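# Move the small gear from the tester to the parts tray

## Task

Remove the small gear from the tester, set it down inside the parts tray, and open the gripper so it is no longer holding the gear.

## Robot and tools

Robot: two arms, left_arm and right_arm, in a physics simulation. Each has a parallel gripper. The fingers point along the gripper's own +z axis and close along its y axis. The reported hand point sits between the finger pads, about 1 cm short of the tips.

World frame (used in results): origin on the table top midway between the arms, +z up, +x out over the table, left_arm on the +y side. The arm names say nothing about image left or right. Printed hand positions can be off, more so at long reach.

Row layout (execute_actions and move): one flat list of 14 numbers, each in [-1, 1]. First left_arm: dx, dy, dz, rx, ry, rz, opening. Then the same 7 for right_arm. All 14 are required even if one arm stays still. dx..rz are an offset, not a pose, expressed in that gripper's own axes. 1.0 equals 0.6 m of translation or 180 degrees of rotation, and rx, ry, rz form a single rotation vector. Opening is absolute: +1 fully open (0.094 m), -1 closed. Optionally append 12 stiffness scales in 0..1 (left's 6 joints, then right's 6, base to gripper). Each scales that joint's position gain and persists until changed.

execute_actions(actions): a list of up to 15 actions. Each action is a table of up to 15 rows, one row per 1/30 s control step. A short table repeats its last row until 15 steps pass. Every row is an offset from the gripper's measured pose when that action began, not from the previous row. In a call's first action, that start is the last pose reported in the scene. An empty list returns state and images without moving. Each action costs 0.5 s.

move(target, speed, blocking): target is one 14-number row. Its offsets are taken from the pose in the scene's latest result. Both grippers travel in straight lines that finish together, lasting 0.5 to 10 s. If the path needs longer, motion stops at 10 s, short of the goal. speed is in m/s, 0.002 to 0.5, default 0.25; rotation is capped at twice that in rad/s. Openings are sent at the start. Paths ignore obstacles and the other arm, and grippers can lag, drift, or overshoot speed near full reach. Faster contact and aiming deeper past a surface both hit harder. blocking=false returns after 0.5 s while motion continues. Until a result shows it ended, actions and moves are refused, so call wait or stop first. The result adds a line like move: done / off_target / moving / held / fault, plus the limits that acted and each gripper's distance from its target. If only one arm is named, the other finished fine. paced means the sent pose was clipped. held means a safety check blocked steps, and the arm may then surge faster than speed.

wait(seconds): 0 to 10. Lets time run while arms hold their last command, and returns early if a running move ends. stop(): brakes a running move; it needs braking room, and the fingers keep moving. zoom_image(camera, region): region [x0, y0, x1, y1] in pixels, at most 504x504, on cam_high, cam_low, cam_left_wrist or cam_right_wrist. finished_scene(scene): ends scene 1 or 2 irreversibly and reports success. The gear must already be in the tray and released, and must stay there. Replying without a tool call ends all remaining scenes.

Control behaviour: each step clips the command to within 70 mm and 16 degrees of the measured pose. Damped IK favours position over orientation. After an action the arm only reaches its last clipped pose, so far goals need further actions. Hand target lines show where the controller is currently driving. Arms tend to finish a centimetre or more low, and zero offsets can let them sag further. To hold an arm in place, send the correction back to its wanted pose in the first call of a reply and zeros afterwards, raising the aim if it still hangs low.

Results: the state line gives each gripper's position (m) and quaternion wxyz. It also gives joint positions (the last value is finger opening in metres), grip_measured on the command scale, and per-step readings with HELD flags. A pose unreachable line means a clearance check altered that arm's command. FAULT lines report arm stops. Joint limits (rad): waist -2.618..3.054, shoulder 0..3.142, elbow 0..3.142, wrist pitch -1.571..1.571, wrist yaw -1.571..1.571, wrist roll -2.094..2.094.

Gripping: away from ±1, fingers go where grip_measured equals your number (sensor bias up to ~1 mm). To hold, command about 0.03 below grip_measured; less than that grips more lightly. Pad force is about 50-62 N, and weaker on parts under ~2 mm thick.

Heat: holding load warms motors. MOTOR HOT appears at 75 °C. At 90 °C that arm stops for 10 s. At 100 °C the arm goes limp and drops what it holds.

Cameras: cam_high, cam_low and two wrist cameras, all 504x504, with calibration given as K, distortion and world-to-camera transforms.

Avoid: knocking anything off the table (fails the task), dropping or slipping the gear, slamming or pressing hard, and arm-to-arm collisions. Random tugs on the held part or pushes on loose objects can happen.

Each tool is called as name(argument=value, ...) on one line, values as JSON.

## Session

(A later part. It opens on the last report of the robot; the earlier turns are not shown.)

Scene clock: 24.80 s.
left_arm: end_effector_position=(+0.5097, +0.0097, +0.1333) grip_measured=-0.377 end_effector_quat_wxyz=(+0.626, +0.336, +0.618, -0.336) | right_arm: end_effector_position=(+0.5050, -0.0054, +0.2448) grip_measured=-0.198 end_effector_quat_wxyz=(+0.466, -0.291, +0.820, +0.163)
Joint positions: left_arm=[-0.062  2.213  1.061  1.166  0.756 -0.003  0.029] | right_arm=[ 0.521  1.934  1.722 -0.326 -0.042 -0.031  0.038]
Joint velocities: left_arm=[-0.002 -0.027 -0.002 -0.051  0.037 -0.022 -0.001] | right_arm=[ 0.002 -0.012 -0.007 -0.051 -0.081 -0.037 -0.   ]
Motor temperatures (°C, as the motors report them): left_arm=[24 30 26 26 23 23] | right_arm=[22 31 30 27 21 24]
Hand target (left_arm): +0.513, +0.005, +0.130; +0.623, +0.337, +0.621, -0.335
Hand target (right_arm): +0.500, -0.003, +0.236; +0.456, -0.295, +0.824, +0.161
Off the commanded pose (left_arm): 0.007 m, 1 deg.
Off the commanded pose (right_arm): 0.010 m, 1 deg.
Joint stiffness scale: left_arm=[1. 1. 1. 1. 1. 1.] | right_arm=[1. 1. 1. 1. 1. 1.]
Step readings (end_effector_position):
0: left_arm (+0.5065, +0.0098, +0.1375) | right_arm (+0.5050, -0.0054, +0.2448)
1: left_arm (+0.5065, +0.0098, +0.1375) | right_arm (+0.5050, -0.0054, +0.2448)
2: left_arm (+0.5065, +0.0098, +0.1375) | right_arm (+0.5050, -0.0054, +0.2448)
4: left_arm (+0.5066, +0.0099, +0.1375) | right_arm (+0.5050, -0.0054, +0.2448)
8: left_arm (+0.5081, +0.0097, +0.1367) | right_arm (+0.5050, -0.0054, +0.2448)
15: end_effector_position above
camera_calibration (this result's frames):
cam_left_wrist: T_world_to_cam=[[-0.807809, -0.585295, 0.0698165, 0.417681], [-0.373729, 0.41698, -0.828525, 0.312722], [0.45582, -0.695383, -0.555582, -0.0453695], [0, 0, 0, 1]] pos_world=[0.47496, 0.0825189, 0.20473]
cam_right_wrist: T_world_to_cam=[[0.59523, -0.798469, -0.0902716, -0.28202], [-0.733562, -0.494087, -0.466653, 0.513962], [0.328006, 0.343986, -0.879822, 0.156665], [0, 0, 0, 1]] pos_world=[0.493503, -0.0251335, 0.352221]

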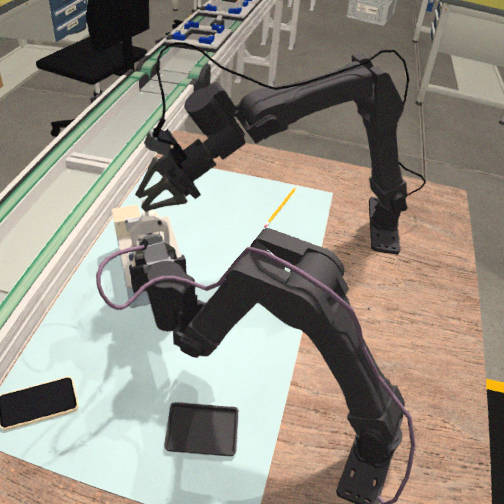

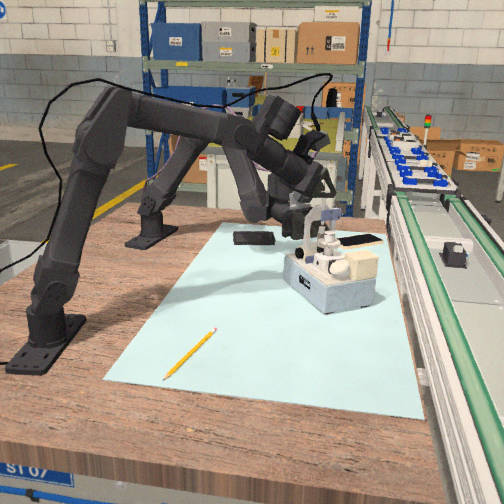

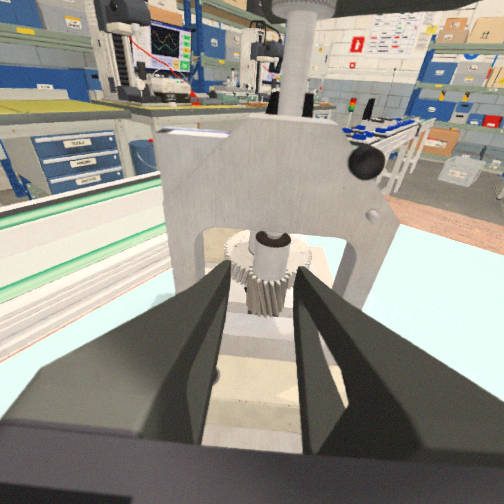

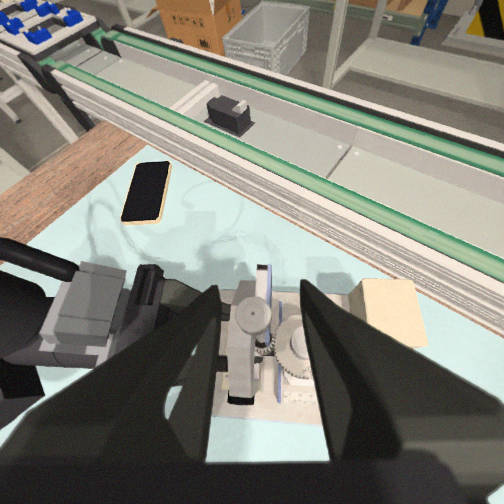

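execute_actions(actions=[[[0.0058,-0.0007,0.0107,0.0002,0.0027,-0.0005,-0.39,0.0146,0.0085,0.0049,-0.0017,0.0078,-0.0002,-0.2],[0.0054,-0.0011,0.0109,0.0003,0.0027,-0.0005,-0.4,0.0151,0.0085,0.0051,-0.0017,0.008,-0.0002,-0.2],[0.0051,-0.0014,0.0112,0.0005,0.0027,-0.0005,-0.41,0.0156,0.0086,0.0052,-0.0017,0.0082,-0.0002,-0.2],[0.0048,-0.0018,0.0114,0.0006,0.0027,-0.0005,-0.42,0.0161,0.0086,0.0054,-0.0017,0.0084,-0.0002,-0.2],[0.0044,-0.0022,0.0117,0.0008,0.0027,-0.0005,-0.43,0.0166,0.0086,0.0055,-0.0017,0.0086,-0.0002,-0.2],[0.0041,-0.0026,0.0119,0.001,0.0027,-0.0005,-0.44,0.0171,0.0086,0.0056,-0.0017,0.0089,-0.0002,-0.2],[0.0038,-0.003,0.0122,0.0011,0.0027,-0.0005,-0.45,0.0176,0.0087,0.0058,-0.0017,0.0091,-0.0002,-0.2],[0.0035,-0.0033,0.0124,0.0013,0.0027,-0.0005,-0.45,0.0181,0.0087,0.0059,-0.0017,0.0093,-0.0002,-0.2],[0.0031,-0.0037,0.0127,0.0014,0.0027,-0.0005,-0.45,0.0186,0.0087,0.0061,-0.0017,0.0095,-0.0002,-0.2],[0.0028,-0.0041,0.0129,0.0016,0.0027,-0.0005,-0.45,0.0191,0.0087,0.0062,-0.0017,0.0097,-0.0002,-0.2]]])

Scene clock: 26.53 s.
left_arm: end_effector_position=(+0.5081, +0.0062, +0.1333) grip_measured=-0.447 end_effector_quat_wxyz=(+0.625, +0.338, +0.617, -0.338) | right_arm: end_effector_position=(+0.5050, -0.0054, +0.2448) grip_measured=-0.198 end_effector_quat_wxyz=(+0.466, -0.291, +0.820, +0.163)
Joint positions: left_arm=[-0.07   2.213  1.061  1.166  0.755 -0.003  0.026] | right_arm=[ 0.521  1.934  1.722 -0.326 -0.042 -0.031  0.038]
Joint velocities: left_arm=[-0.022  0.007  0.002 -0.066 -0.007 -0.095  0.   ] | right_arm=[ 0.002  0.007  0.002 -0.037 -0.095 -0.022  0.001]
Motor temperatures (°C, as the motors report them): left_arm=[24 30 26 26 23 23] | right_arm=[22 31 30 27 21 24]
Hand target (left_arm): +0.512, +0.002, +0.132; +0.623, +0.339, +0.620, -0.336
Hand target (right_arm): +0.500, -0.003, +0.233; +0.453, -0.295, +0.826, +0.160
Off the commanded pose (left_arm): 0.006 m, 1 deg.
Off the commanded pose (right_arm): 0.013 m, 2 deg.
Joint stiffness scale: left_arm=[1. 1. 1. 1. 1. 1.] | right_arm=[1. 1. 1. 1. 1. 1.]
Step readings (end_effector_position):
0: left_arm (+0.5098, +0.0097, +0.1333) | right_arm (+0.5050, -0.0054, +0.2448)
1: left_arm (+0.5098, +0.0097, +0.1333) | right_arm (+0.5050, -0.0054, +0.2448)
2: left_arm (+0.5098, +0.0097, +0.1333) | right_arm (+0.5050, -0.0054, +0.2448)
4: left_arm (+0.5098, +0.0097, +0.1333) | right_arm (+0.5050, -0.0054, +0.2448)
8: left_arm (+0.5095, +0.0090, +0.1333) | right_arm (+0.5050, -0.0054, +0.2448)
15: end_effector_position above
camera_calibration (this result's frames):
cam_left_wrist: T_world_to_cam=[[-0.811587, -0.580043, 0.0698245, 0.416203], [-0.371019, 0.419387, -0.828529, 0.312161], [0.451299, -0.69833, -0.555576, -0.0447147], [0, 0, 0, 1]] pos_world=[0.473782, 0.0792738, 0.204731]
cam_right_wrist: T_world_to_cam=[[0.59523, -0.798469, -0.0902716, -0.28202], [-0.733562, -0.494087, -0.466653, 0.513962], [0.328006, 0.343986, -0.879822, 0.156665], [0, 0, 0, 1]] pos_world=[0.493503, -0.0251335, 0.352221]

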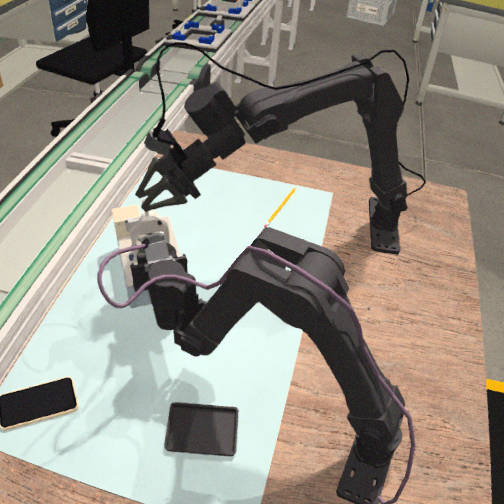

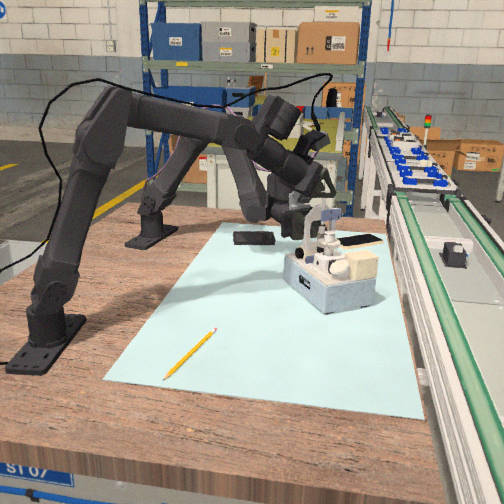

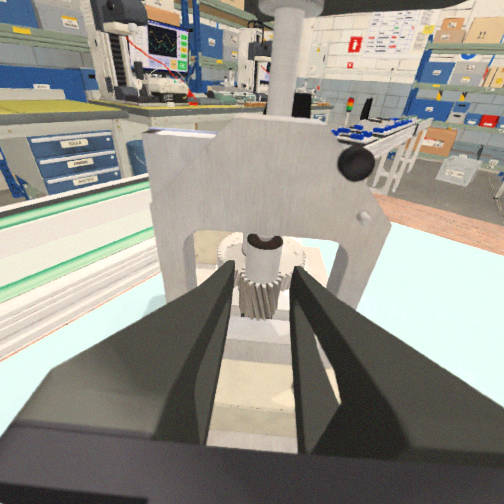

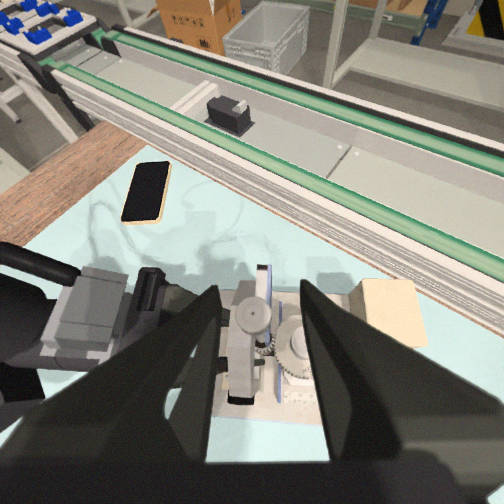

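zoom_image(camera="cam_left_wrist", region=[200, 210, 320, 330])

Region (200, 210, 320, 330) of cam_left_wrist's 504x504 image, scaled by 4.200, with more detail than that image has.

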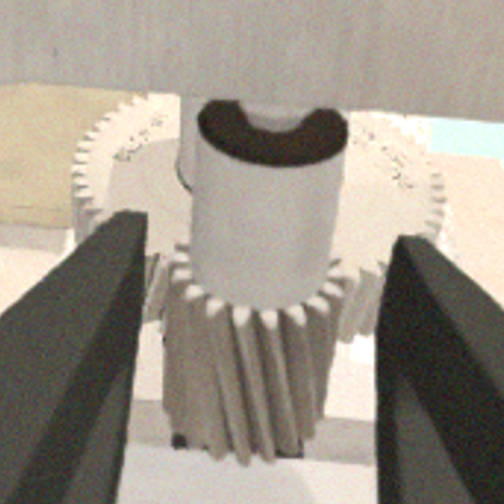

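execute_actions(actions=[[[0.0023,0.0014,0.0087,-0.0005,0.0024,-0.0005,-0.48,0.0197,0.0087,0.0064,-0.0017,0.0099,-0.0002,-0.22],[0.0018,0.0014,0.008,-0.0005,0.0021,-0.0005,-0.51,0.0203,0.0087,0.0065,-0.0017,0.0102,-0.0002,-0.24],[0.0014,0.0014,0.0072,-0.0005,0.0019,-0.0005,-0.54,0.0208,0.0088,0.0067,-0.0017,0.0104,-0.0002,-0.26],[0.0009,0.0014,0.0065,-0.0005,0.0016,-0.0005,-0.56,0.0214,0.0088,0.0068,-0.0017,0.0107,-0.0002,-0.28],[0.0004,0.0014,0.0057,-0.0005,0.0013,-0.0005,-0.58,0.022,0.0088,0.007,-0.0017,0.0109,-0.0002,-0.3],[-0.0001,0.0014,0.005,-0.0005,0.0011,-0.0005,-0.595,0.0226,0.0088,0.0072,-0.0017,0.0111,-0.0002,-0.32],[-0.0006,0.0014,0.0042,-0.0005,0.0008,-0.0005,-0.61,0.0232,0.0089,0.0073,-0.0017,0.0114,-0.0002,-0.34],[-0.001,0.0014,0.0035,-0.0005,0.0005,-0.0005,-0.62,0.0237,0.0089,0.0075,-0.0017,0.0116,-0.0002,-0.36],[-0.0015,0.0014,0.0027,-0.0005,0.0003,-0.0005,-0.63,0.0243,0.0089,0.0076,-0.0017,0.0119,-0.0002,-0.38],[-0.002,0.0014,0.002,-0.0005,0.0,-0.0005,-0.64,0.0249,0.0089,0.0078,-0.0017,0.0121,-0.0002,-0.4],[-0.002,0.0014,0.002,-0.0005,0.0,-0.0005,-0.65,0.0249,0.0089,0.0078,-0.0017,0.0121,-0.0002,-0.4],[-0.002,0.0014,0.002,-0.0005,0.0,-0.0005,-0.66,0.0249,0.0089,0.0078,-0.0017,0.0121,-0.0002,-0.4],[-0.002,0.0014,0.002,-0.0005,0.0,-0.0005,-0.665,0.0249,0.0089,0.0078,-0.0017,0.0121,-0.0002,-0.4]]])

Scene clock: 28.67 s.
left_arm: end_effector_position=(+0.5086, +0.0066, +0.1333) grip_measured=-0.637 end_effector_quat_wxyz=(+0.626, +0.337, +0.617, -0.337) | right_arm: end_effector_position=(+0.5037, -0.0063, +0.2386) grip_measured=-0.398 end_effector_quat_wxyz=(+0.460, -0.292, +0.823, +0.161)
Joint positions: left_arm=[-0.07   2.213  1.061  1.166  0.751 -0.003  0.017] | right_arm=[ 0.521  1.934  1.708 -0.326 -0.042 -0.031  0.028]
Joint velocities: left_arm=[-0.012 -0.002  0.012  0.022  0.022 -0.037 -0.001] | right_arm=[-0.002  0.007 -0.002  0.022 -0.037  0.007 -0.   ]
Motor temperatures (°C, as the motors report them): left_arm=[24 31 27 27 23 23] | right_arm=[22 32 30 27 21 24]
Hand target (left_arm): +0.509, +0.006, +0.135; +0.625, +0.337, +0.617, -0.338
Hand target (right_arm): +0.499, -0.004, +0.230; +0.450, -0.296, +0.828, +0.159
Off the commanded pose (left_arm): 0.002 m, 0 deg.
Off the commanded pose (right_arm): 0.011 m, 1 deg.
Joint stiffness scale: left_arm=[1. 1. 1. 1. 1. 1.] | right_arm=[1. 1. 1. 1. 1. 1.]
Step readings (end_effector_position):
0: left_arm (+0.5081, +0.0062, +0.1333) | right_arm (+0.5050, -0.0054, +0.2448)
1: left_arm (+0.5081, +0.0062, +0.1333) | right_arm (+0.5050, -0.0054, +0.2448)
2: left_arm (+0.5081, +0.0062, +0.1333) | right_arm (+0.5050, -0.0054, +0.2448)
4: left_arm (+0.5081, +0.0062, +0.1333) | right_arm (+0.5050, -0.0054, +0.2448)
8: left_arm (+0.5086, +0.0065, +0.1333) | right_arm (+0.5046, -0.0057, +0.2427)
15: end_effector_position above
camera_calibration (this result's frames):
cam_left_wrist: T_world_to_cam=[[-0.809368, -0.583131, 0.0698643, 0.415766], [-0.372626, 0.417926, -0.828545, 0.313052], [0.453953, -0.696632, -0.555546, -0.0460747], [0, 0, 0, 1]] pos_world=[0.474075, 0.0795163, 0.204734]
cam_right_wrist: T_world_to_cam=[[0.594254, -0.799178, -0.0904256, -0.282036], [-0.738539, -0.497703, -0.45481, 0.509264], [0.318469, 0.337056, -0.885986, 0.158212], [0, 0, 0, 1]] pos_world=[0.493327, -0.0252613, 0.346289]

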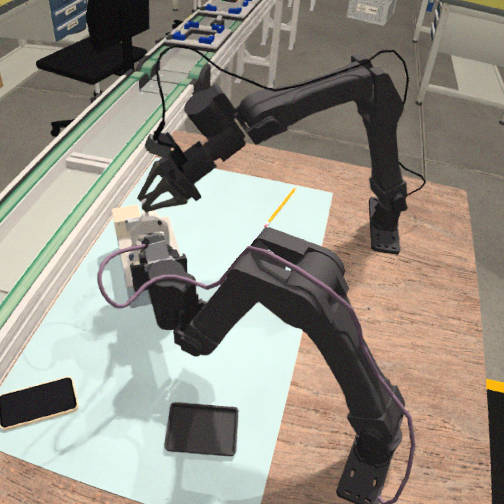

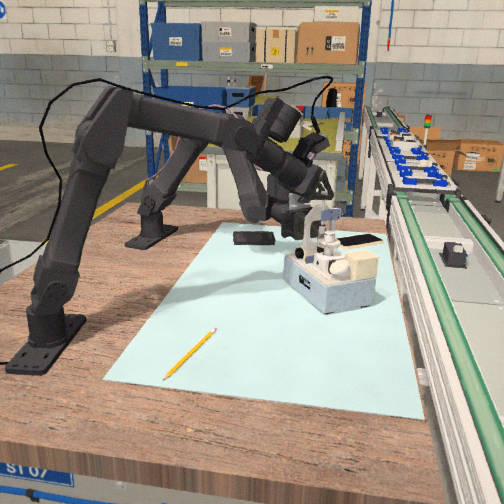

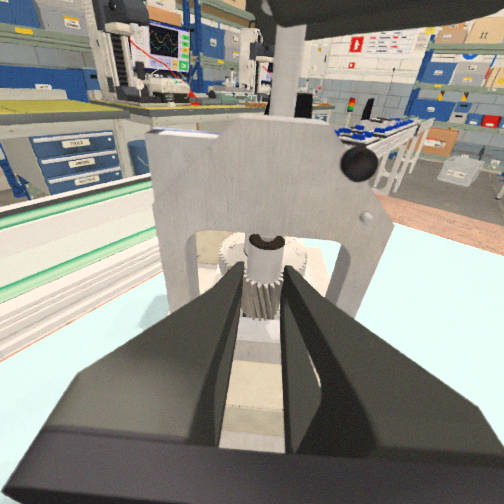

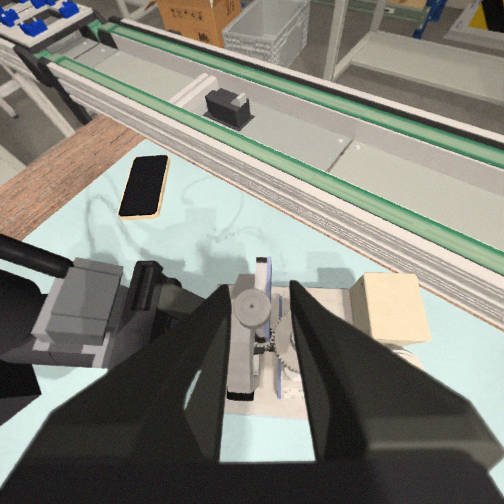

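zoom_image(camera="cam_low", region=[270, 150, 380, 260])

zoom_image(camera="cam_left_wrist", region=[200, 0, 400, 200])

Region (270, 150, 380, 260) of cam_low's 504x504 image, scaled by 4.582, with more detail than that image has.

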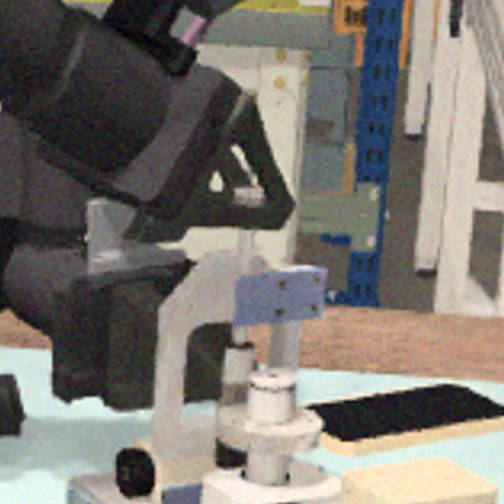

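Region (200, 0, 400, 200) of cam_left_wrist's 504x504 image, scaled by 2.520, with more detail than that image has.

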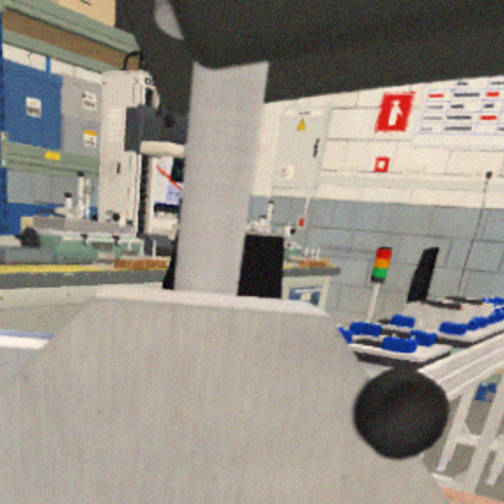

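execute_actions(actions=[[[-0.003,0.0003,0.0018,0.0,-0.0004,0.0,-0.668,0.0125,0.0085,0.0041,-0.0017,0.0069,-0.0002,-0.44],[-0.004,0.0003,0.0016,0.0,-0.0008,0.0,-0.671,0.0104,0.0084,0.0032,-0.0017,0.0062,-0.0002,-0.48],[-0.005,0.0002,0.0014,0.0,-0.0012,0.0,-0.673,0.0084,0.0083,0.0023,-0.0017,0.0055,-0.0002,-0.52],[-0.006,0.0002,0.0012,0.0,-0.0016,0.0,-0.673,0.0063,0.0082,0.0014,-0.0017,0.0048,-0.0002,-0.55],[-0.007,0.0002,0.001,0.0,-0.002,0.0,-0.673,0.0043,0.0081,0.0005,-0.0017,0.0041,-0.0002,-0.575],[-0.008,0.0001,0.0008,0.0,-0.0024,0.0,-0.673,0.0022,0.008,-0.0005,-0.0017,0.0035,-0.0002,-0.6],[-0.009,0.0001,0.0006,0.0,-0.0028,0.0,-0.673,0.0002,0.0079,-0.0014,-0.0017,0.0028,-0.0002,-0.62],[-0.01,0.0001,0.0004,0.0,-0.0032,0.0,-0.673,-0.0019,0.0078,-0.0023,-0.0017,0.0021,-0.0002,-0.64],[-0.011,0.0,0.0002,0.0,-0.0036,0.0,-0.673,-0.0039,0.0077,-0.0032,-0.0017,0.0014,-0.0002,-0.66],[-0.012,0.0,0.0,0.0,-0.004,0.0,-0.673,-0.006,0.0076,-0.0041,-0.0017,0.0007,-0.0002,-0.68],[-0.012,0.0,0.0,0.0,-0.004,0.0,-0.673,-0.008,0.0075,-0.005,-0.0017,0.0,-0.0002,-0.7],[-0.012,0.0,0.0,0.0,-0.004,0.0,-0.673,-0.008,0.007,-0.005,-0.0017,0.0,-0.0002,-0.715],[-0.012,0.0,0.0,0.0,-0.004,0.0,-0.673,-0.008,0.0065,-0.005,-0.0017,0.0,-0.0002,-0.73],[-0.012,0.0,0.0,0.0,-0.004,0.0,-0.673,-0.008,0.006,-0.005,-0.0017,0.0,-0.0002,-0.74]]])

Scene clock: 30.87 s.
left_arm: end_effector_position=(+0.5086, +0.0066, +0.1333) grip_measured=-0.637 end_effector_quat_wxyz=(+0.625, +0.336, +0.618, -0.338) | right_arm: end_effector_position=(+0.5020, -0.0041, +0.2386) grip_measured=-0.702 end_effector_quat_wxyz=(+0.459, -0.295, +0.822, +0.164)
Joint positions: left_arm=[-0.07   2.213  1.061  1.166  0.751 -0.007  0.017] | right_arm=[ 0.524  1.934  1.708 -0.326 -0.047 -0.031  0.014]
Joint velocities: left_arm=[-0.002  0.017 -0.002  0.007 -0.007 -0.007 -0.   ] | right_arm=[ 0.012 -0.017  0.002 -0.066 -0.007  0.037 -0.002]
Motor temperatures (°C, as the motors report them): left_arm=[24 31 27 27 23 23] | right_arm=[22 32 30 27 21 24]
Hand target (left_arm): +0.508, +0.007, +0.140; +0.630, +0.335, +0.613, -0.339
Hand target (right_arm): +0.501, -0.004, +0.244; +0.460, -0.294, +0.822, +0.163
Off the commanded pose (left_arm): 0.007 m, 1 deg.
Off the commanded pose (right_arm): 0.006 m, 0 deg.
Joint stiffness scale: left_arm=[1. 1. 1. 1. 1. 1.] | right_arm=[1. 1. 1. 1. 1. 1.]
Step readings (end_effector_position):
0: left_arm (+0.5086, +0.0066, +0.1333) | right_arm (+0.5037, -0.0063, +0.2386)
1: left_arm (+0.5086, +0.0066, +0.1333) | right_arm (+0.5037, -0.0063, +0.2386)
2: left_arm (+0.5086, +0.0066, +0.1333) | right_arm (+0.5037, -0.0063, +0.2386)
4: left_arm (+0.5086, +0.0066, +0.1333) | right_arm (+0.5036, -0.0063, +0.2386)
8: left_arm (+0.5086, +0.0066, +0.1333) | right_arm (+0.5024, -0.0047, +0.2386)
15: end_effector_position above
camera_calibration (this result's frames):
cam_left_wrist: T_world_to_cam=[[-0.809161, -0.582951, 0.0736649, 0.415153], [-0.375257, 0.416215, -0.828219, 0.314358], [0.452151, -0.697806, -0.555542, -0.045151], [0, 0, 0, 1]] pos_world=[0.474306, 0.0796664, 0.204692]
cam_right_wrist: T_world_to_cam=[[0.600404, -0.794222, -0.0934144, -0.281617], [-0.735381, -0.502439, -0.45472, 0.507499], [0.314214, 0.341711, -0.885722, 0.16012], [0, 0, 0, 1]] pos_world=[0.491977, -0.0233945, 0.346285]

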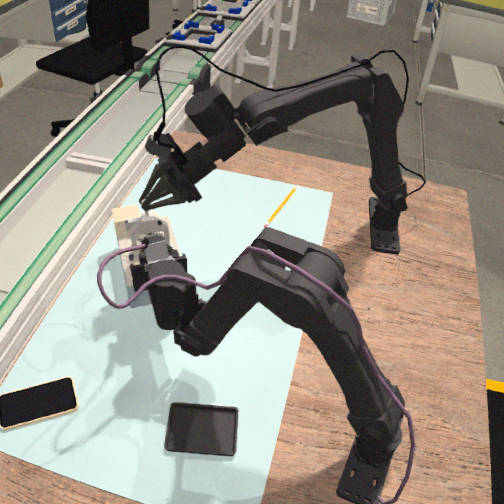

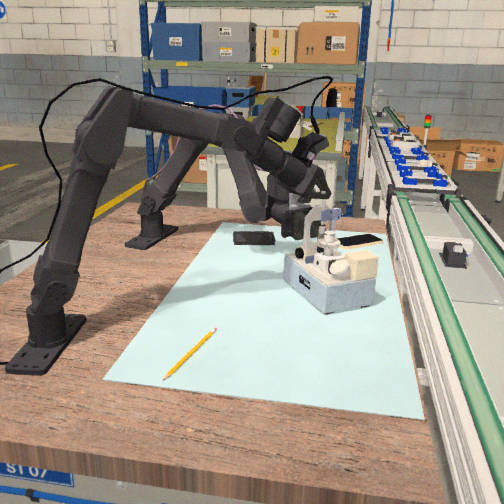

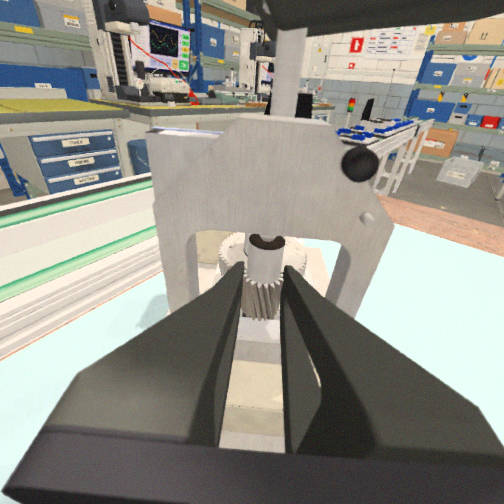

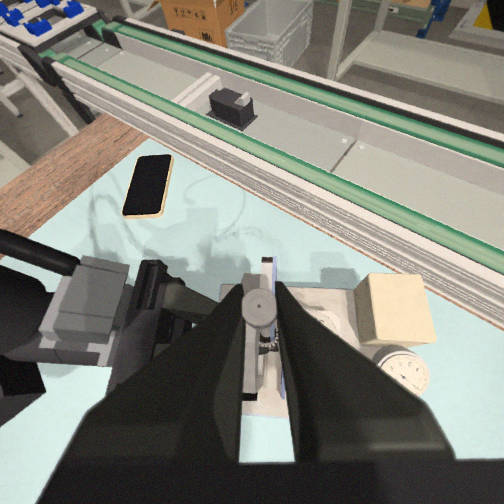

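execute_actions(actions=[[[-0.012,0.0,0.0,0.0,-0.004,0.001,-0.673,-0.012,0.001,-0.0075,0.0,-0.0016,0.0,-0.74],[-0.012,0.0,0.0,0.0,-0.004,0.001,-0.673,-0.016,0.0009,-0.0099,0.0,-0.0031,0.0,-0.74],[-0.012,0.0,0.0,0.0,-0.004,0.001,-0.673,-0.02,0.0008,-0.0124,0.0,-0.0047,0.0,-0.74],[-0.012,0.0,0.0,0.0,-0.004,0.001,-0.673,-0.024,0.0007,-0.0148,0.0,-0.0063,0.0,-0.74],[-0.012,0.0,0.0,0.0,-0.004,0.001,-0.673,-0.028,0.0006,-0.0173,0.0,-0.0079,0.0,-0.74],[-0.012,0.0,0.0,0.0,-0.004,0.001,-0.673,-0.032,0.0005,-0.0197,0.0,-0.0094,0.0,-0.74],[-0.012,0.0,0.0,0.0,-0.004,0.001,-0.673,-0.036,0.0004,-0.0222,0.0,-0.011,0.0,-0.74],[-0.012,0.0,0.0,0.0,-0.004,0.001,-0.673,-0.04,0.0003,-0.0247,0.0,-0.0126,0.0,-0.74],[-0.012,0.0,0.0,0.0,-0.004,0.001,-0.673,-0.044,0.0002,-0.0271,0.0,-0.0141,0.0,-0.74],[-0.012,0.0,0.0,0.0,-0.004,0.001,-0.673,-0.048,0.0001,-0.0296,0.0,-0.0157,0.0,-0.74],[-0.012,0.0,0.0,0.0,-0.004,0.001,-0.673,-0.052,0.0,-0.032,0.0,-0.0173,0.0,-0.74],[-0.012,0.0,0.0,0.0,-0.004,0.001,-0.673,-0.056,0.0,-0.0345,0.0,-0.0189,0.0,-0.74],[-0.012,0.0,0.0,0.0,-0.004,0.001,-0.673,-0.06,0.0,-0.037,0.0,-0.0204,0.0,-0.74],[-0.012,0.0,0.0,0.0,-0.004,0.001,-0.673,-0.0639,0.0,-0.0394,0.0,-0.022,0.0,-0.74]]])

execute_actions(actions=[])

Scene clock: 32.20 s.
left_arm: end_effector_position=(+0.5086, +0.0066, +0.1333) grip_measured=-0.637 end_effector_quat_wxyz=(+0.625, +0.336, +0.618, -0.338) | right_arm: end_effector_position=(+0.5018, -0.0042, +0.2415) grip_measured=-0.702 end_effector_quat_wxyz=(+0.456, -0.295, +0.824, +0.163)
Joint positions: left_arm=[-0.07   2.213  1.061  1.166  0.751 -0.008  0.017] | right_arm=[ 0.524  1.939  1.732 -0.354 -0.048 -0.031  0.014]
Joint velocities: left_arm=[-0.002 -0.012 -0.002  0.007  0.007 -0.022 -0.001] | right_arm=[-0.012  0.007  0.042  0.037  0.037  0.007  0.   ]
Motor temperatures (°C, as the motors report them): left_arm=[24 32 26 27 23 23] | right_arm=[22 32 30 27 21 24]
Hand target (left_arm): +0.509, +0.007, +0.140; +0.630, +0.335, +0.614, -0.339
Hand target (right_arm): +0.501, -0.005, +0.283; +0.488, -0.289, +0.805, +0.174
Off the commanded pose (left_arm): 0.007 m, 1 deg.
Off the commanded pose (right_arm): 0.042 m, 4 deg.
Joint stiffness scale: left_arm=[1. 1. 1. 1. 1. 1.] | right_arm=[1. 1. 1. 1. 1. 1.]
Step readings (end_effector_position):
0: left_arm (+0.5086, +0.0066, +0.1333) | right_arm (+0.5020, -0.0041, +0.2386)
1: left_arm (+0.5086, +0.0066, +0.1333) | right_arm (+0.5020, -0.0041, +0.2386)
2: left_arm (+0.5086, +0.0066, +0.1333) | right_arm (+0.5020, -0.0041, +0.2386)
4: left_arm (+0.5086, +0.0066, +0.1333) | right_arm (+0.5020, -0.0040, +0.2391)
8: left_arm (+0.5086, +0.0066, +0.1333) | right_arm (+0.5019, -0.0041, +0.2400)
15: end_effector_position above
camera_calibration (this result's frames):
cam_left_wrist: T_world_to_cam=[[-0.809118, -0.582914, 0.0744249, 0.415029], [-0.375783, 0.415873, -0.828152, 0.314619], [0.45179, -0.698041, -0.55554, -0.0449664], [0, 0, 0, 1]] pos_world=[0.474352, 0.0796964, 0.204684]
cam_right_wrist: T_world_to_cam=[[0.600045, -0.794455, -0.0937396, -0.281017], [-0.738188, -0.504738, -0.447569, 0.508371], [0.308259, 0.337759, -0.889323, 0.166605], [0, 0, 0, 1]] pos_world=[0.492539, -0.0229339, 0.349354]

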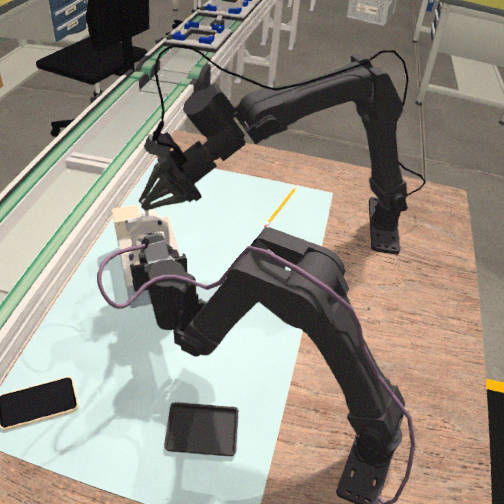

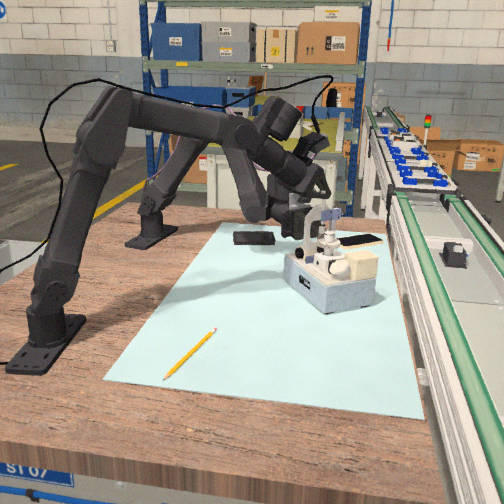

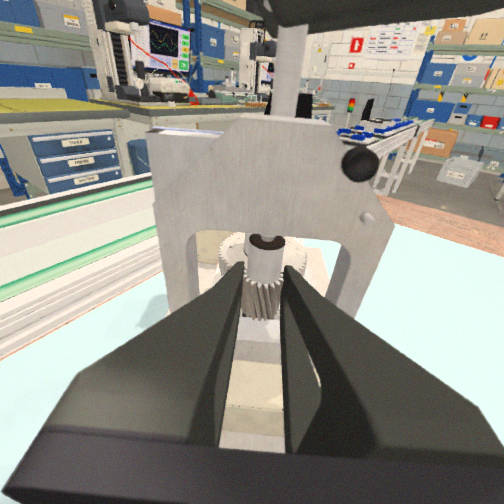

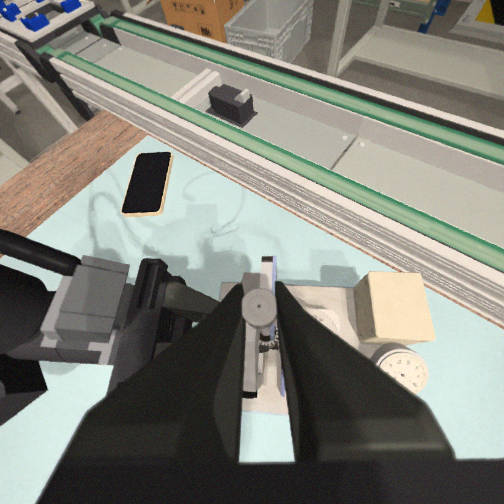

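Scene clock: 32.20 s.
left_arm: end_effector_position=(+0.5086, +0.0066, +0.1333) grip_measured=-0.637 end_effector_quat_wxyz=(+0.625, +0.336, +0.618, -0.338) | right_arm: end_effector_position=(+0.5018, -0.0042, +0.2415) grip_measured=-0.702 end_effector_quat_wxyz=(+0.456, -0.295, +0.824, +0.163)
Joint positions: left_arm=[-0.07   2.213  1.061  1.166  0.751 -0.008  0.017] | right_arm=[ 0.524  1.939  1.732 -0.354 -0.048 -0.031  0.014]
Joint velocities: left_arm=[-0.002 -0.012 -0.002  0.007  0.007 -0.022 -0.001] | right_arm=[-0.012  0.007  0.042  0.037  0.037  0.007  0.   ]
Motor temperatures (°C, as the motors report them): left_arm=[24 32 26 27 23 23] | right_arm=[22 32 30 27 21 24]
Hand target (left_arm): +0.509, +0.007, +0.140; +0.630, +0.335, +0.614, -0.339
Hand target (right_arm): +0.501, -0.005, +0.283; +0.488, -0.289, +0.805, +0.174
Off the commanded pose (left_arm): 0.007 m, 1 deg.
Off the commanded pose (right_arm): 0.042 m, 4 deg.
Joint stiffness scale: left_arm=[1. 1. 1. 1. 1. 1.] | right_arm=[1. 1. 1. 1. 1. 1.]
camera_calibration (this result's frames):
cam_left_wrist: T_world_to_cam=[[-0.809118, -0.582914, 0.0744249, 0.415029], [-0.375783, 0.415873, -0.828152, 0.314619], [0.45179, -0.698041, -0.55554, -0.0449664], [0, 0, 0, 1]] pos_world=[0.474352, 0.0796964, 0.204684]
cam_right_wrist: T_world_to_cam=[[0.600045, -0.794455, -0.0937396, -0.281017], [-0.738188, -0.504738, -0.447569, 0.508371], [0.308259, 0.337759, -0.889323, 0.166605], [0, 0, 0, 1]] pos_world=[0.492539, -0.0229339, 0.349354]

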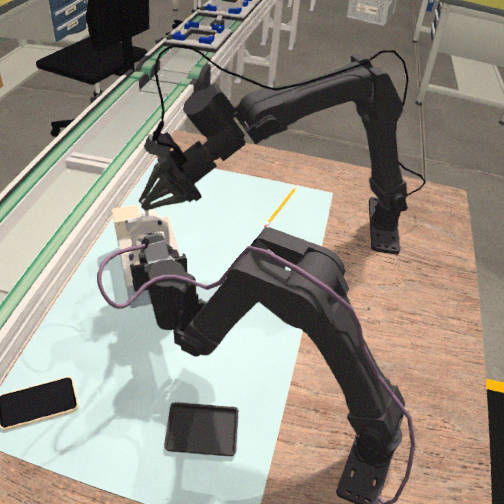

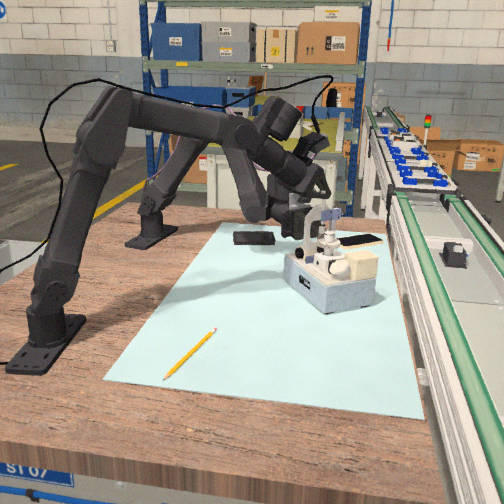

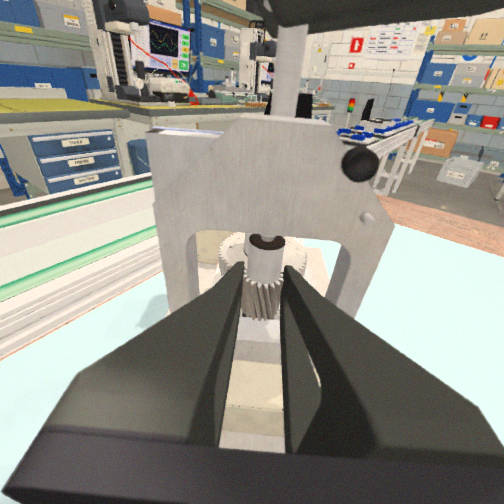

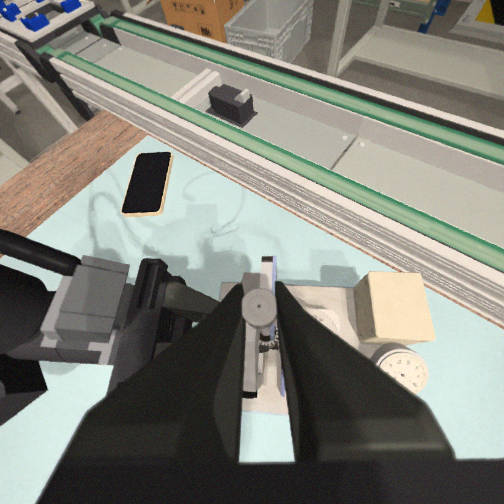

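execute_actions(actions=[[[-0.012,0.0,0.0,0.0,-0.004,0.001,-0.673,-0.0625,0.0,-0.0388,0.0,-0.025,0.0,-0.74],[-0.012,0.0,0.0,0.0,-0.004,0.001,-0.673,-0.0654,0.0,-0.0406,0.0,-0.0254,0.0,-0.74],[-0.012,0.0,0.0,0.0,-0.004,0.001,-0.673,-0.0683,0.0,-0.0425,0.0,-0.0258,0.0,-0.74],[-0.012,0.0,0.0,0.0,-0.004,0.001,-0.673,-0.0711,0.0,-0.0443,0.0,-0.0263,0.0,-0.74],[-0.012,0.0,0.0,0.0,-0.004,0.001,-0.673,-0.074,0.0,-0.0461,0.0,-0.0267,0.0,-0.74],[-0.012,0.0,0.0,0.0,-0.004,0.001,-0.673,-0.0768,0.0,-0.0479,0.0,-0.0271,0.0,-0.74],[-0.012,0.0,0.0,0.0,-0.004,0.001,-0.673,-0.0797,0.0,-0.0498,0.0,-0.0275,0.0,-0.74],[-0.012,0.0,0.0,0.0,-0.004,0.001,-0.673,-0.0825,0.0,-0.0516,0.0,-0.0279,0.0,-0.74],[-0.012,0.0,0.0,0.0,-0.004,0.001,-0.673,-0.0854,0.0,-0.0534,0.0,-0.0283,0.0,-0.74],[-0.012,0.0,0.0,0.0,-0.004,0.001,-0.673,-0.0882,0.0,-0.0552,0.0,-0.0288,0.0,-0.74],[-0.012,0.0,0.0,0.0,-0.004,0.001,-0.673,-0.0911,0.0,-0.0571,0.0,-0.0292,0.0,-0.74],[-0.012,0.0,0.0,0.0,-0.004,0.001,-0.673,-0.0939,0.0,-0.0589,0.0,-0.0296,0.0,-0.74],[-0.012,0.0,0.0,0.0,-0.004,0.001,-0.673,-0.0968,0.0,-0.0607,0.0,-0.03,0.0,-0.74]]])

Scene clock: 33.67 s.
left_arm: end_effector_position=(+0.5086, +0.0066, +0.1333) grip_measured=-0.637 end_effector_quat_wxyz=(+0.625, +0.336, +0.618, -0.338) | right_arm: end_effector_position=(+0.5018, -0.0042, +0.2531) grip_measured=-0.702 end_effector_quat_wxyz=(+0.449, -0.296, +0.828, +0.161)
Joint positions: left_arm=[-0.07   2.213  1.061  1.166  0.751 -0.008  0.017] | right_arm=[ 0.524  1.952  1.812 -0.437 -0.048 -0.031  0.014]
Joint velocities: left_arm=[ 0.012 -0.007  0.017 -0.037 -0.066 -0.051 -0.   ] | right_arm=[ 0.002  0.022  0.09  -0.11   0.037 -0.007 -0.   ]
Motor temperatures (°C, as the motors report them): left_arm=[24 32 26 27 23 23] | right_arm=[22 33 30 28 21 24]
Hand target (left_arm): +0.509, +0.007, +0.140; +0.629, +0.335, +0.614, -0.339
Hand target (right_arm): +0.499, -0.006, +0.309; +0.495, -0.287, +0.801, +0.177
Off the commanded pose (left_arm): 0.007 m, 1 deg.
Off the commanded pose (right_arm): 0.057 m, 6 deg.
Joint stiffness scale: left_arm=[1. 1. 1. 1. 1. 1.] | right_arm=[1. 1. 1. 1. 1. 1.]
Step readings (end_effector_position):
0: left_arm (+0.5086, +0.0066, +0.1333) | right_arm (+0.5018, -0.0042, +0.2422)
1: left_arm (+0.5086, +0.0066, +0.1333) | right_arm (+0.5018, -0.0042, +0.2422)
2: left_arm (+0.5086, +0.0066, +0.1333) | right_arm (+0.5018, -0.0042, +0.2427)
4: left_arm (+0.5086, +0.0066, +0.1333) | right_arm (+0.5019, -0.0041, +0.2436)
8: left_arm (+0.5086, +0.0066, +0.1333) | right_arm (+0.5018, -0.0042, +0.2479)
15: end_effector_position above
camera_calibration (this result's frames):
cam_left_wrist: T_world_to_cam=[[-0.809097, -0.582895, 0.0748049, 0.414968], [-0.376046, 0.415702, -0.828119, 0.31475], [0.45161, -0.698158, -0.555539, -0.0448741], [0, 0, 0, 1]] pos_world=[0.474375, 0.0797114, 0.204679]
cam_right_wrist: T_world_to_cam=[[0.598744, -0.795406, -0.0939893, -0.279218], [-0.744283, -0.509195, -0.43216, 0.512672], [0.295884, 0.328708, -0.896885, 0.185015], [0, 0, 0, 1]] pos_world=[0.49401, -0.0218578, 0.36125]

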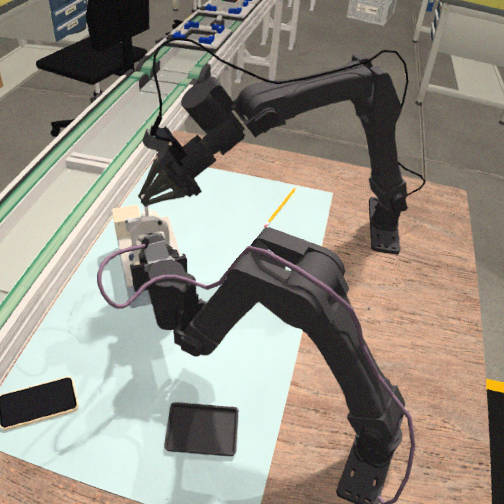

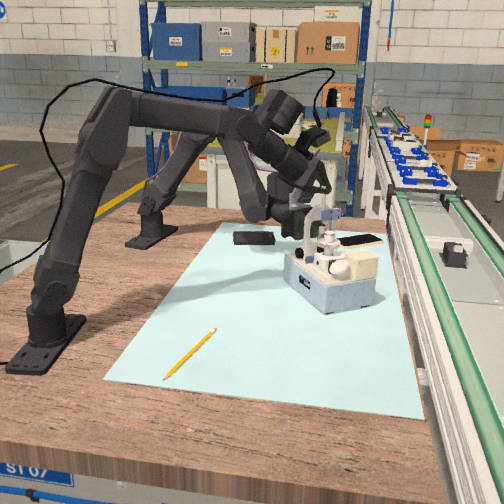

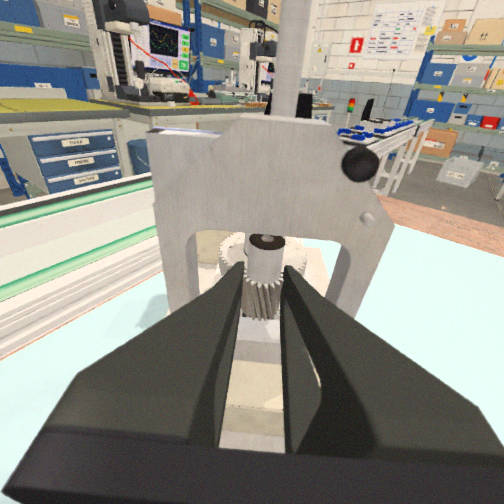

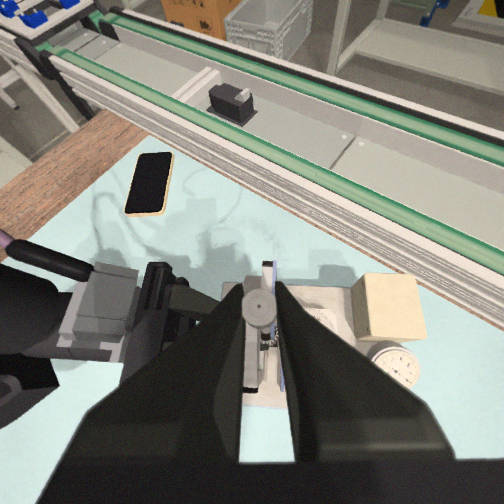

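execute_actions(actions=[[[-0.0132,0.0,-0.0005,0.0,-0.0045,0.001,-0.673,-0.0808,0.0,-0.0526,0.0,-0.0357,0.0,-0.74],[-0.0144,0.0,-0.001,0.0,-0.0049,0.001,-0.673,-0.0821,0.0,-0.0534,0.0,-0.0359,0.0,-0.74],[-0.0157,0.0,-0.0015,0.0,-0.0054,0.001,-0.673,-0.0833,0.0,-0.0542,0.0,-0.0361,0.0,-0.74],[-0.0169,0.0,-0.002,0.0,-0.0058,0.001,-0.673,-0.0846,0.0,-0.0551,0.0,-0.0363,0.0,-0.74],[-0.0181,0.0,-0.0026,0.0,-0.0063,0.001,-0.673,-0.0858,0.0,-0.0559,0.0,-0.0364,0.0,-0.74],[-0.0193,0.0,-0.0031,0.0,-0.0067,0.001,-0.673,-0.087,0.0,-0.0567,0.0,-0.0366,0.0,-0.74],[-0.0206,0.0,-0.0036,0.0,-0.0072,0.001,-0.673,-0.0883,0.0,-0.0575,0.0,-0.0368,0.0,-0.74],[-0.0218,0.0,-0.0041,0.0,-0.0077,0.001,-0.673,-0.0895,0.0,-0.0583,0.0,-0.037,0.0,-0.74],[-0.023,0.0,-0.0046,0.0,-0.0081,0.001,-0.673,-0.0895,0.0,-0.0583,0.0,-0.037,0.0,-0.74],[-0.0242,0.0,-0.0051,0.0,-0.0086,0.001,-0.673,-0.0895,0.0,-0.0583,0.0,-0.037,0.0,-0.74],[-0.0255,0.0,-0.0057,0.0,-0.009,0.001,-0.673,-0.0895,0.0,-0.0583,0.0,-0.037,0.0,-0.74],[-0.0267,0.0,-0.0062,0.0,-0.0095,0.001,-0.673,-0.0895,0.0,-0.0583,0.0,-0.037,0.0,-0.74],[-0.0267,0.0,-0.0067,0.0,-0.0095,0.001,-0.673,-0.0895,0.0,-0.0583,0.0,-0.037,0.0,-0.74]]])

Scene clock: 34.93 s.
left_arm: end_effector_position=(+0.5087, +0.0069, +0.1353) grip_measured=-0.637 end_effector_quat_wxyz=(+0.625, +0.333, +0.619, -0.341) | right_arm: end_effector_position=(+0.5018, -0.0042, +0.2558) grip_measured=-0.702 end_effector_quat_wxyz=(+0.445, -0.297, +0.830, +0.160)
Joint positions: left_arm=[-0.069  2.209  1.061  1.167  0.752 -0.019  0.017] | right_arm=[ 0.524  1.96   1.84  -0.467 -0.048 -0.031  0.014]
Joint velocities: left_arm=[ 0.022 -0.032 -0.002 -0.007  0.022 -0.022  0.   ] | right_arm=[ 0.002 -0.012  0.012 -0.007 -0.066 -0.051 -0.   ]
Motor temperatures (°C, as the motors report them): left_arm=[24 33 26 27 23 23] | right_arm=[22 34 31 28 21 24]
Hand target (left_arm): +0.506, +0.010, +0.149; +0.634, +0.332, +0.608, -0.342
Hand target (right_arm): +0.499, -0.006, +0.316; +0.496, -0.287, +0.800, +0.178
Off the commanded pose (left_arm): 0.015 m, 2 deg.
Off the commanded pose (right_arm): 0.061 m, 7 deg.
Joint stiffness scale: left_arm=[1. 1. 1. 1. 1. 1.] | right_arm=[1. 1. 1. 1. 1. 1.]
Step readings (end_effector_position):
0: left_arm (+0.5086, +0.0066, +0.1333) | right_arm (+0.5018, -0.0042, +0.2533)
1: left_arm (+0.5086, +0.0066, +0.1333) | right_arm (+0.5018, -0.0042, +0.2533)
2: left_arm (+0.5086, +0.0066, +0.1333) | right_arm (+0.5017, -0.0042, +0.2532)
4: left_arm (+0.5086, +0.0066, +0.1334) | right_arm (+0.5017, -0.0042, +0.2536)
8: left_arm (+0.5086, +0.0066, +0.1335) | right_arm (+0.5017, -0.0042, +0.2547)
15: end_effector_position above
camera_calibration (this result's frames):
cam_left_wrist: T_world_to_cam=[[-0.808816, -0.58225, 0.0824742, 0.41383], [-0.379724, 0.410018, -0.829274, 0.31834], [0.449029, -0.702047, -0.552724, -0.0426], [0, 0, 0, 1]] pos_world=[0.474722, 0.0805201, 0.206315]
cam_right_wrist: T_world_to_cam=[[0.598049, -0.795915, -0.0941112, -0.278591], [-0.747446, -0.511509, -0.42389, 0.513222], [0.289242, 0.32385, -0.900811, 0.191727], [0, 0, 0, 1]] pos_world=[0.494762, -0.0213084, 0.364041]

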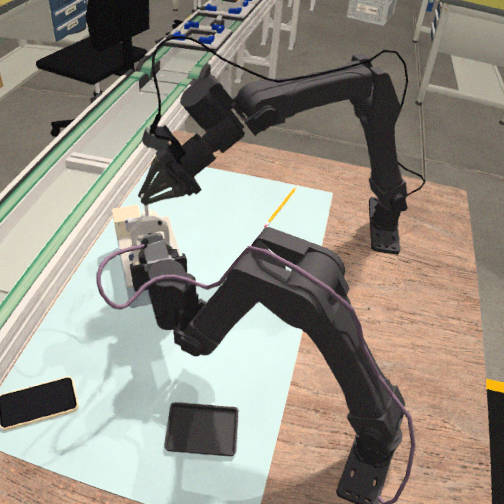

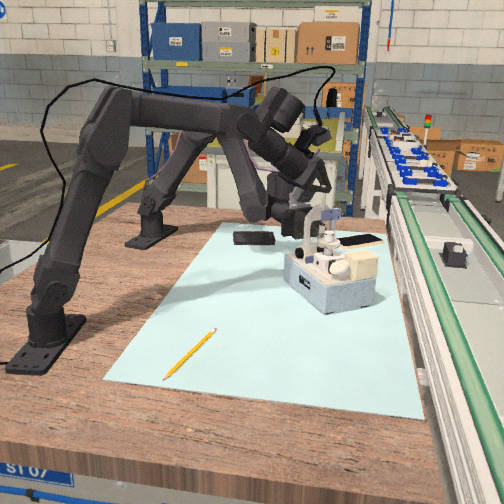

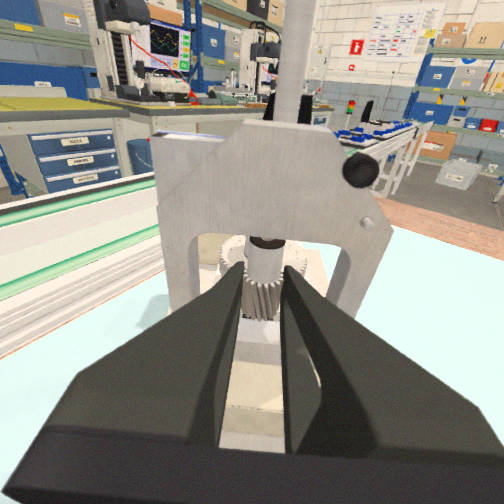

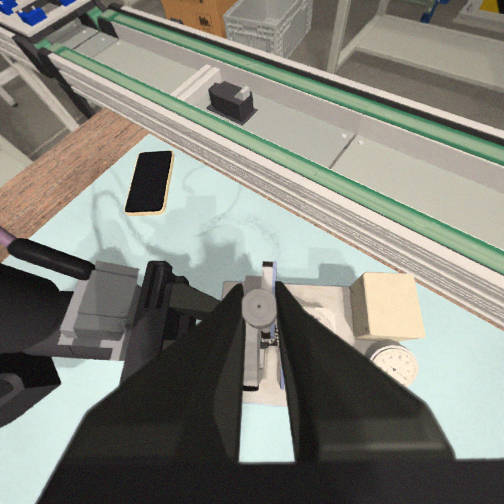

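Left is breaking free; let me see where it settles.

execute_actions(actions=[])

Scene clock: 35.07 s.
left_arm: end_effector_position=(+0.5088, +0.0074, +0.1359) grip_measured=-0.637 end_effector_quat_wxyz=(+0.625, +0.332, +0.619, -0.342) | right_arm: end_effector_position=(+0.5017, -0.0042, +0.2557) grip_measured=-0.702 end_effector_quat_wxyz=(+0.445, -0.297, +0.830, +0.160)
Joint positions: left_arm=[-0.068  2.208  1.061  1.167  0.753 -0.021  0.017] | right_arm=[ 0.524  1.96   1.84  -0.467 -0.048 -0.031  0.014]
Joint velocities: left_arm=[ 0.002  0.007 -0.032 -0.037  0.022 -0.007  0.   ] | right_arm=[ 0.017  0.002 -0.002  0.007 -0.081  0.007 -0.   ]
Motor temperatures (°C, as the motors report them): left_arm=[24 33 26 27 23 23] | right_arm=[22 34 31 28 21 24]
Hand target (left_arm): +0.506, +0.010, +0.149; +0.635, +0.332, +0.608, -0.342
Hand target (right_arm): +0.499, -0.007, +0.316; +0.496, -0.287, +0.800, +0.178
Off the commanded pose (left_arm): 0.014 m, 2 deg.
Off the commanded pose (right_arm): 0.062 m, 7 deg.
Joint stiffness scale: left_arm=[1. 1. 1. 1. 1. 1.] | right_arm=[1. 1. 1. 1. 1. 1.]
camera_calibration (this result's frames):
cam_left_wrist: T_world_to_cam=[[-0.808545, -0.582408, 0.0840016, 0.413842], [-0.380533, 0.408634, -0.829586, 0.319145], [0.448831, -0.702723, -0.552024, -0.0419885], [0, 0, 0, 1]] pos_world=[0.474901, 0.081105, 0.206816]
cam_right_wrist: T_world_to_cam=[[0.59802, -0.795936, -0.0941161, -0.278582], [-0.747577, -0.511604, -0.423545, 0.513117], [0.288964, 0.323647, -0.900973, 0.191858], [0, 0, 0, 1]] pos_world=[0.494753, -0.0213151, 0.363968]

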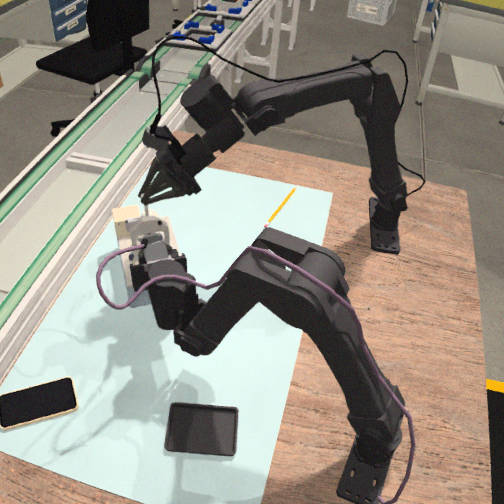

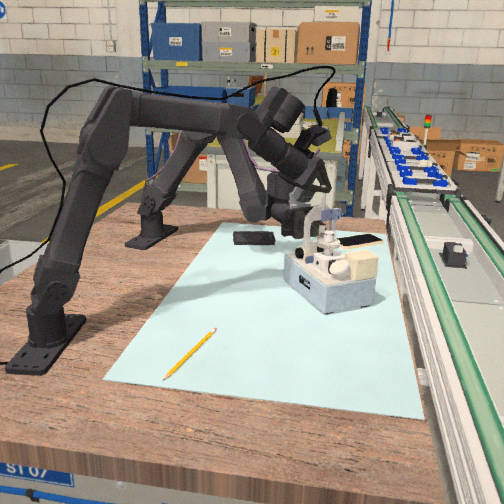

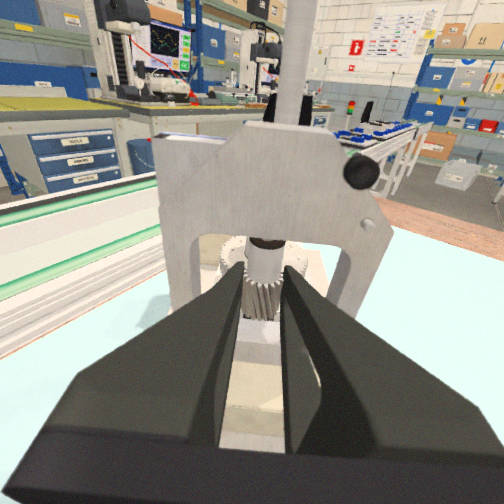

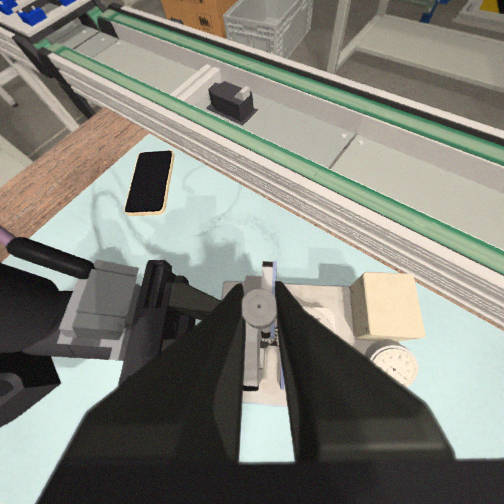

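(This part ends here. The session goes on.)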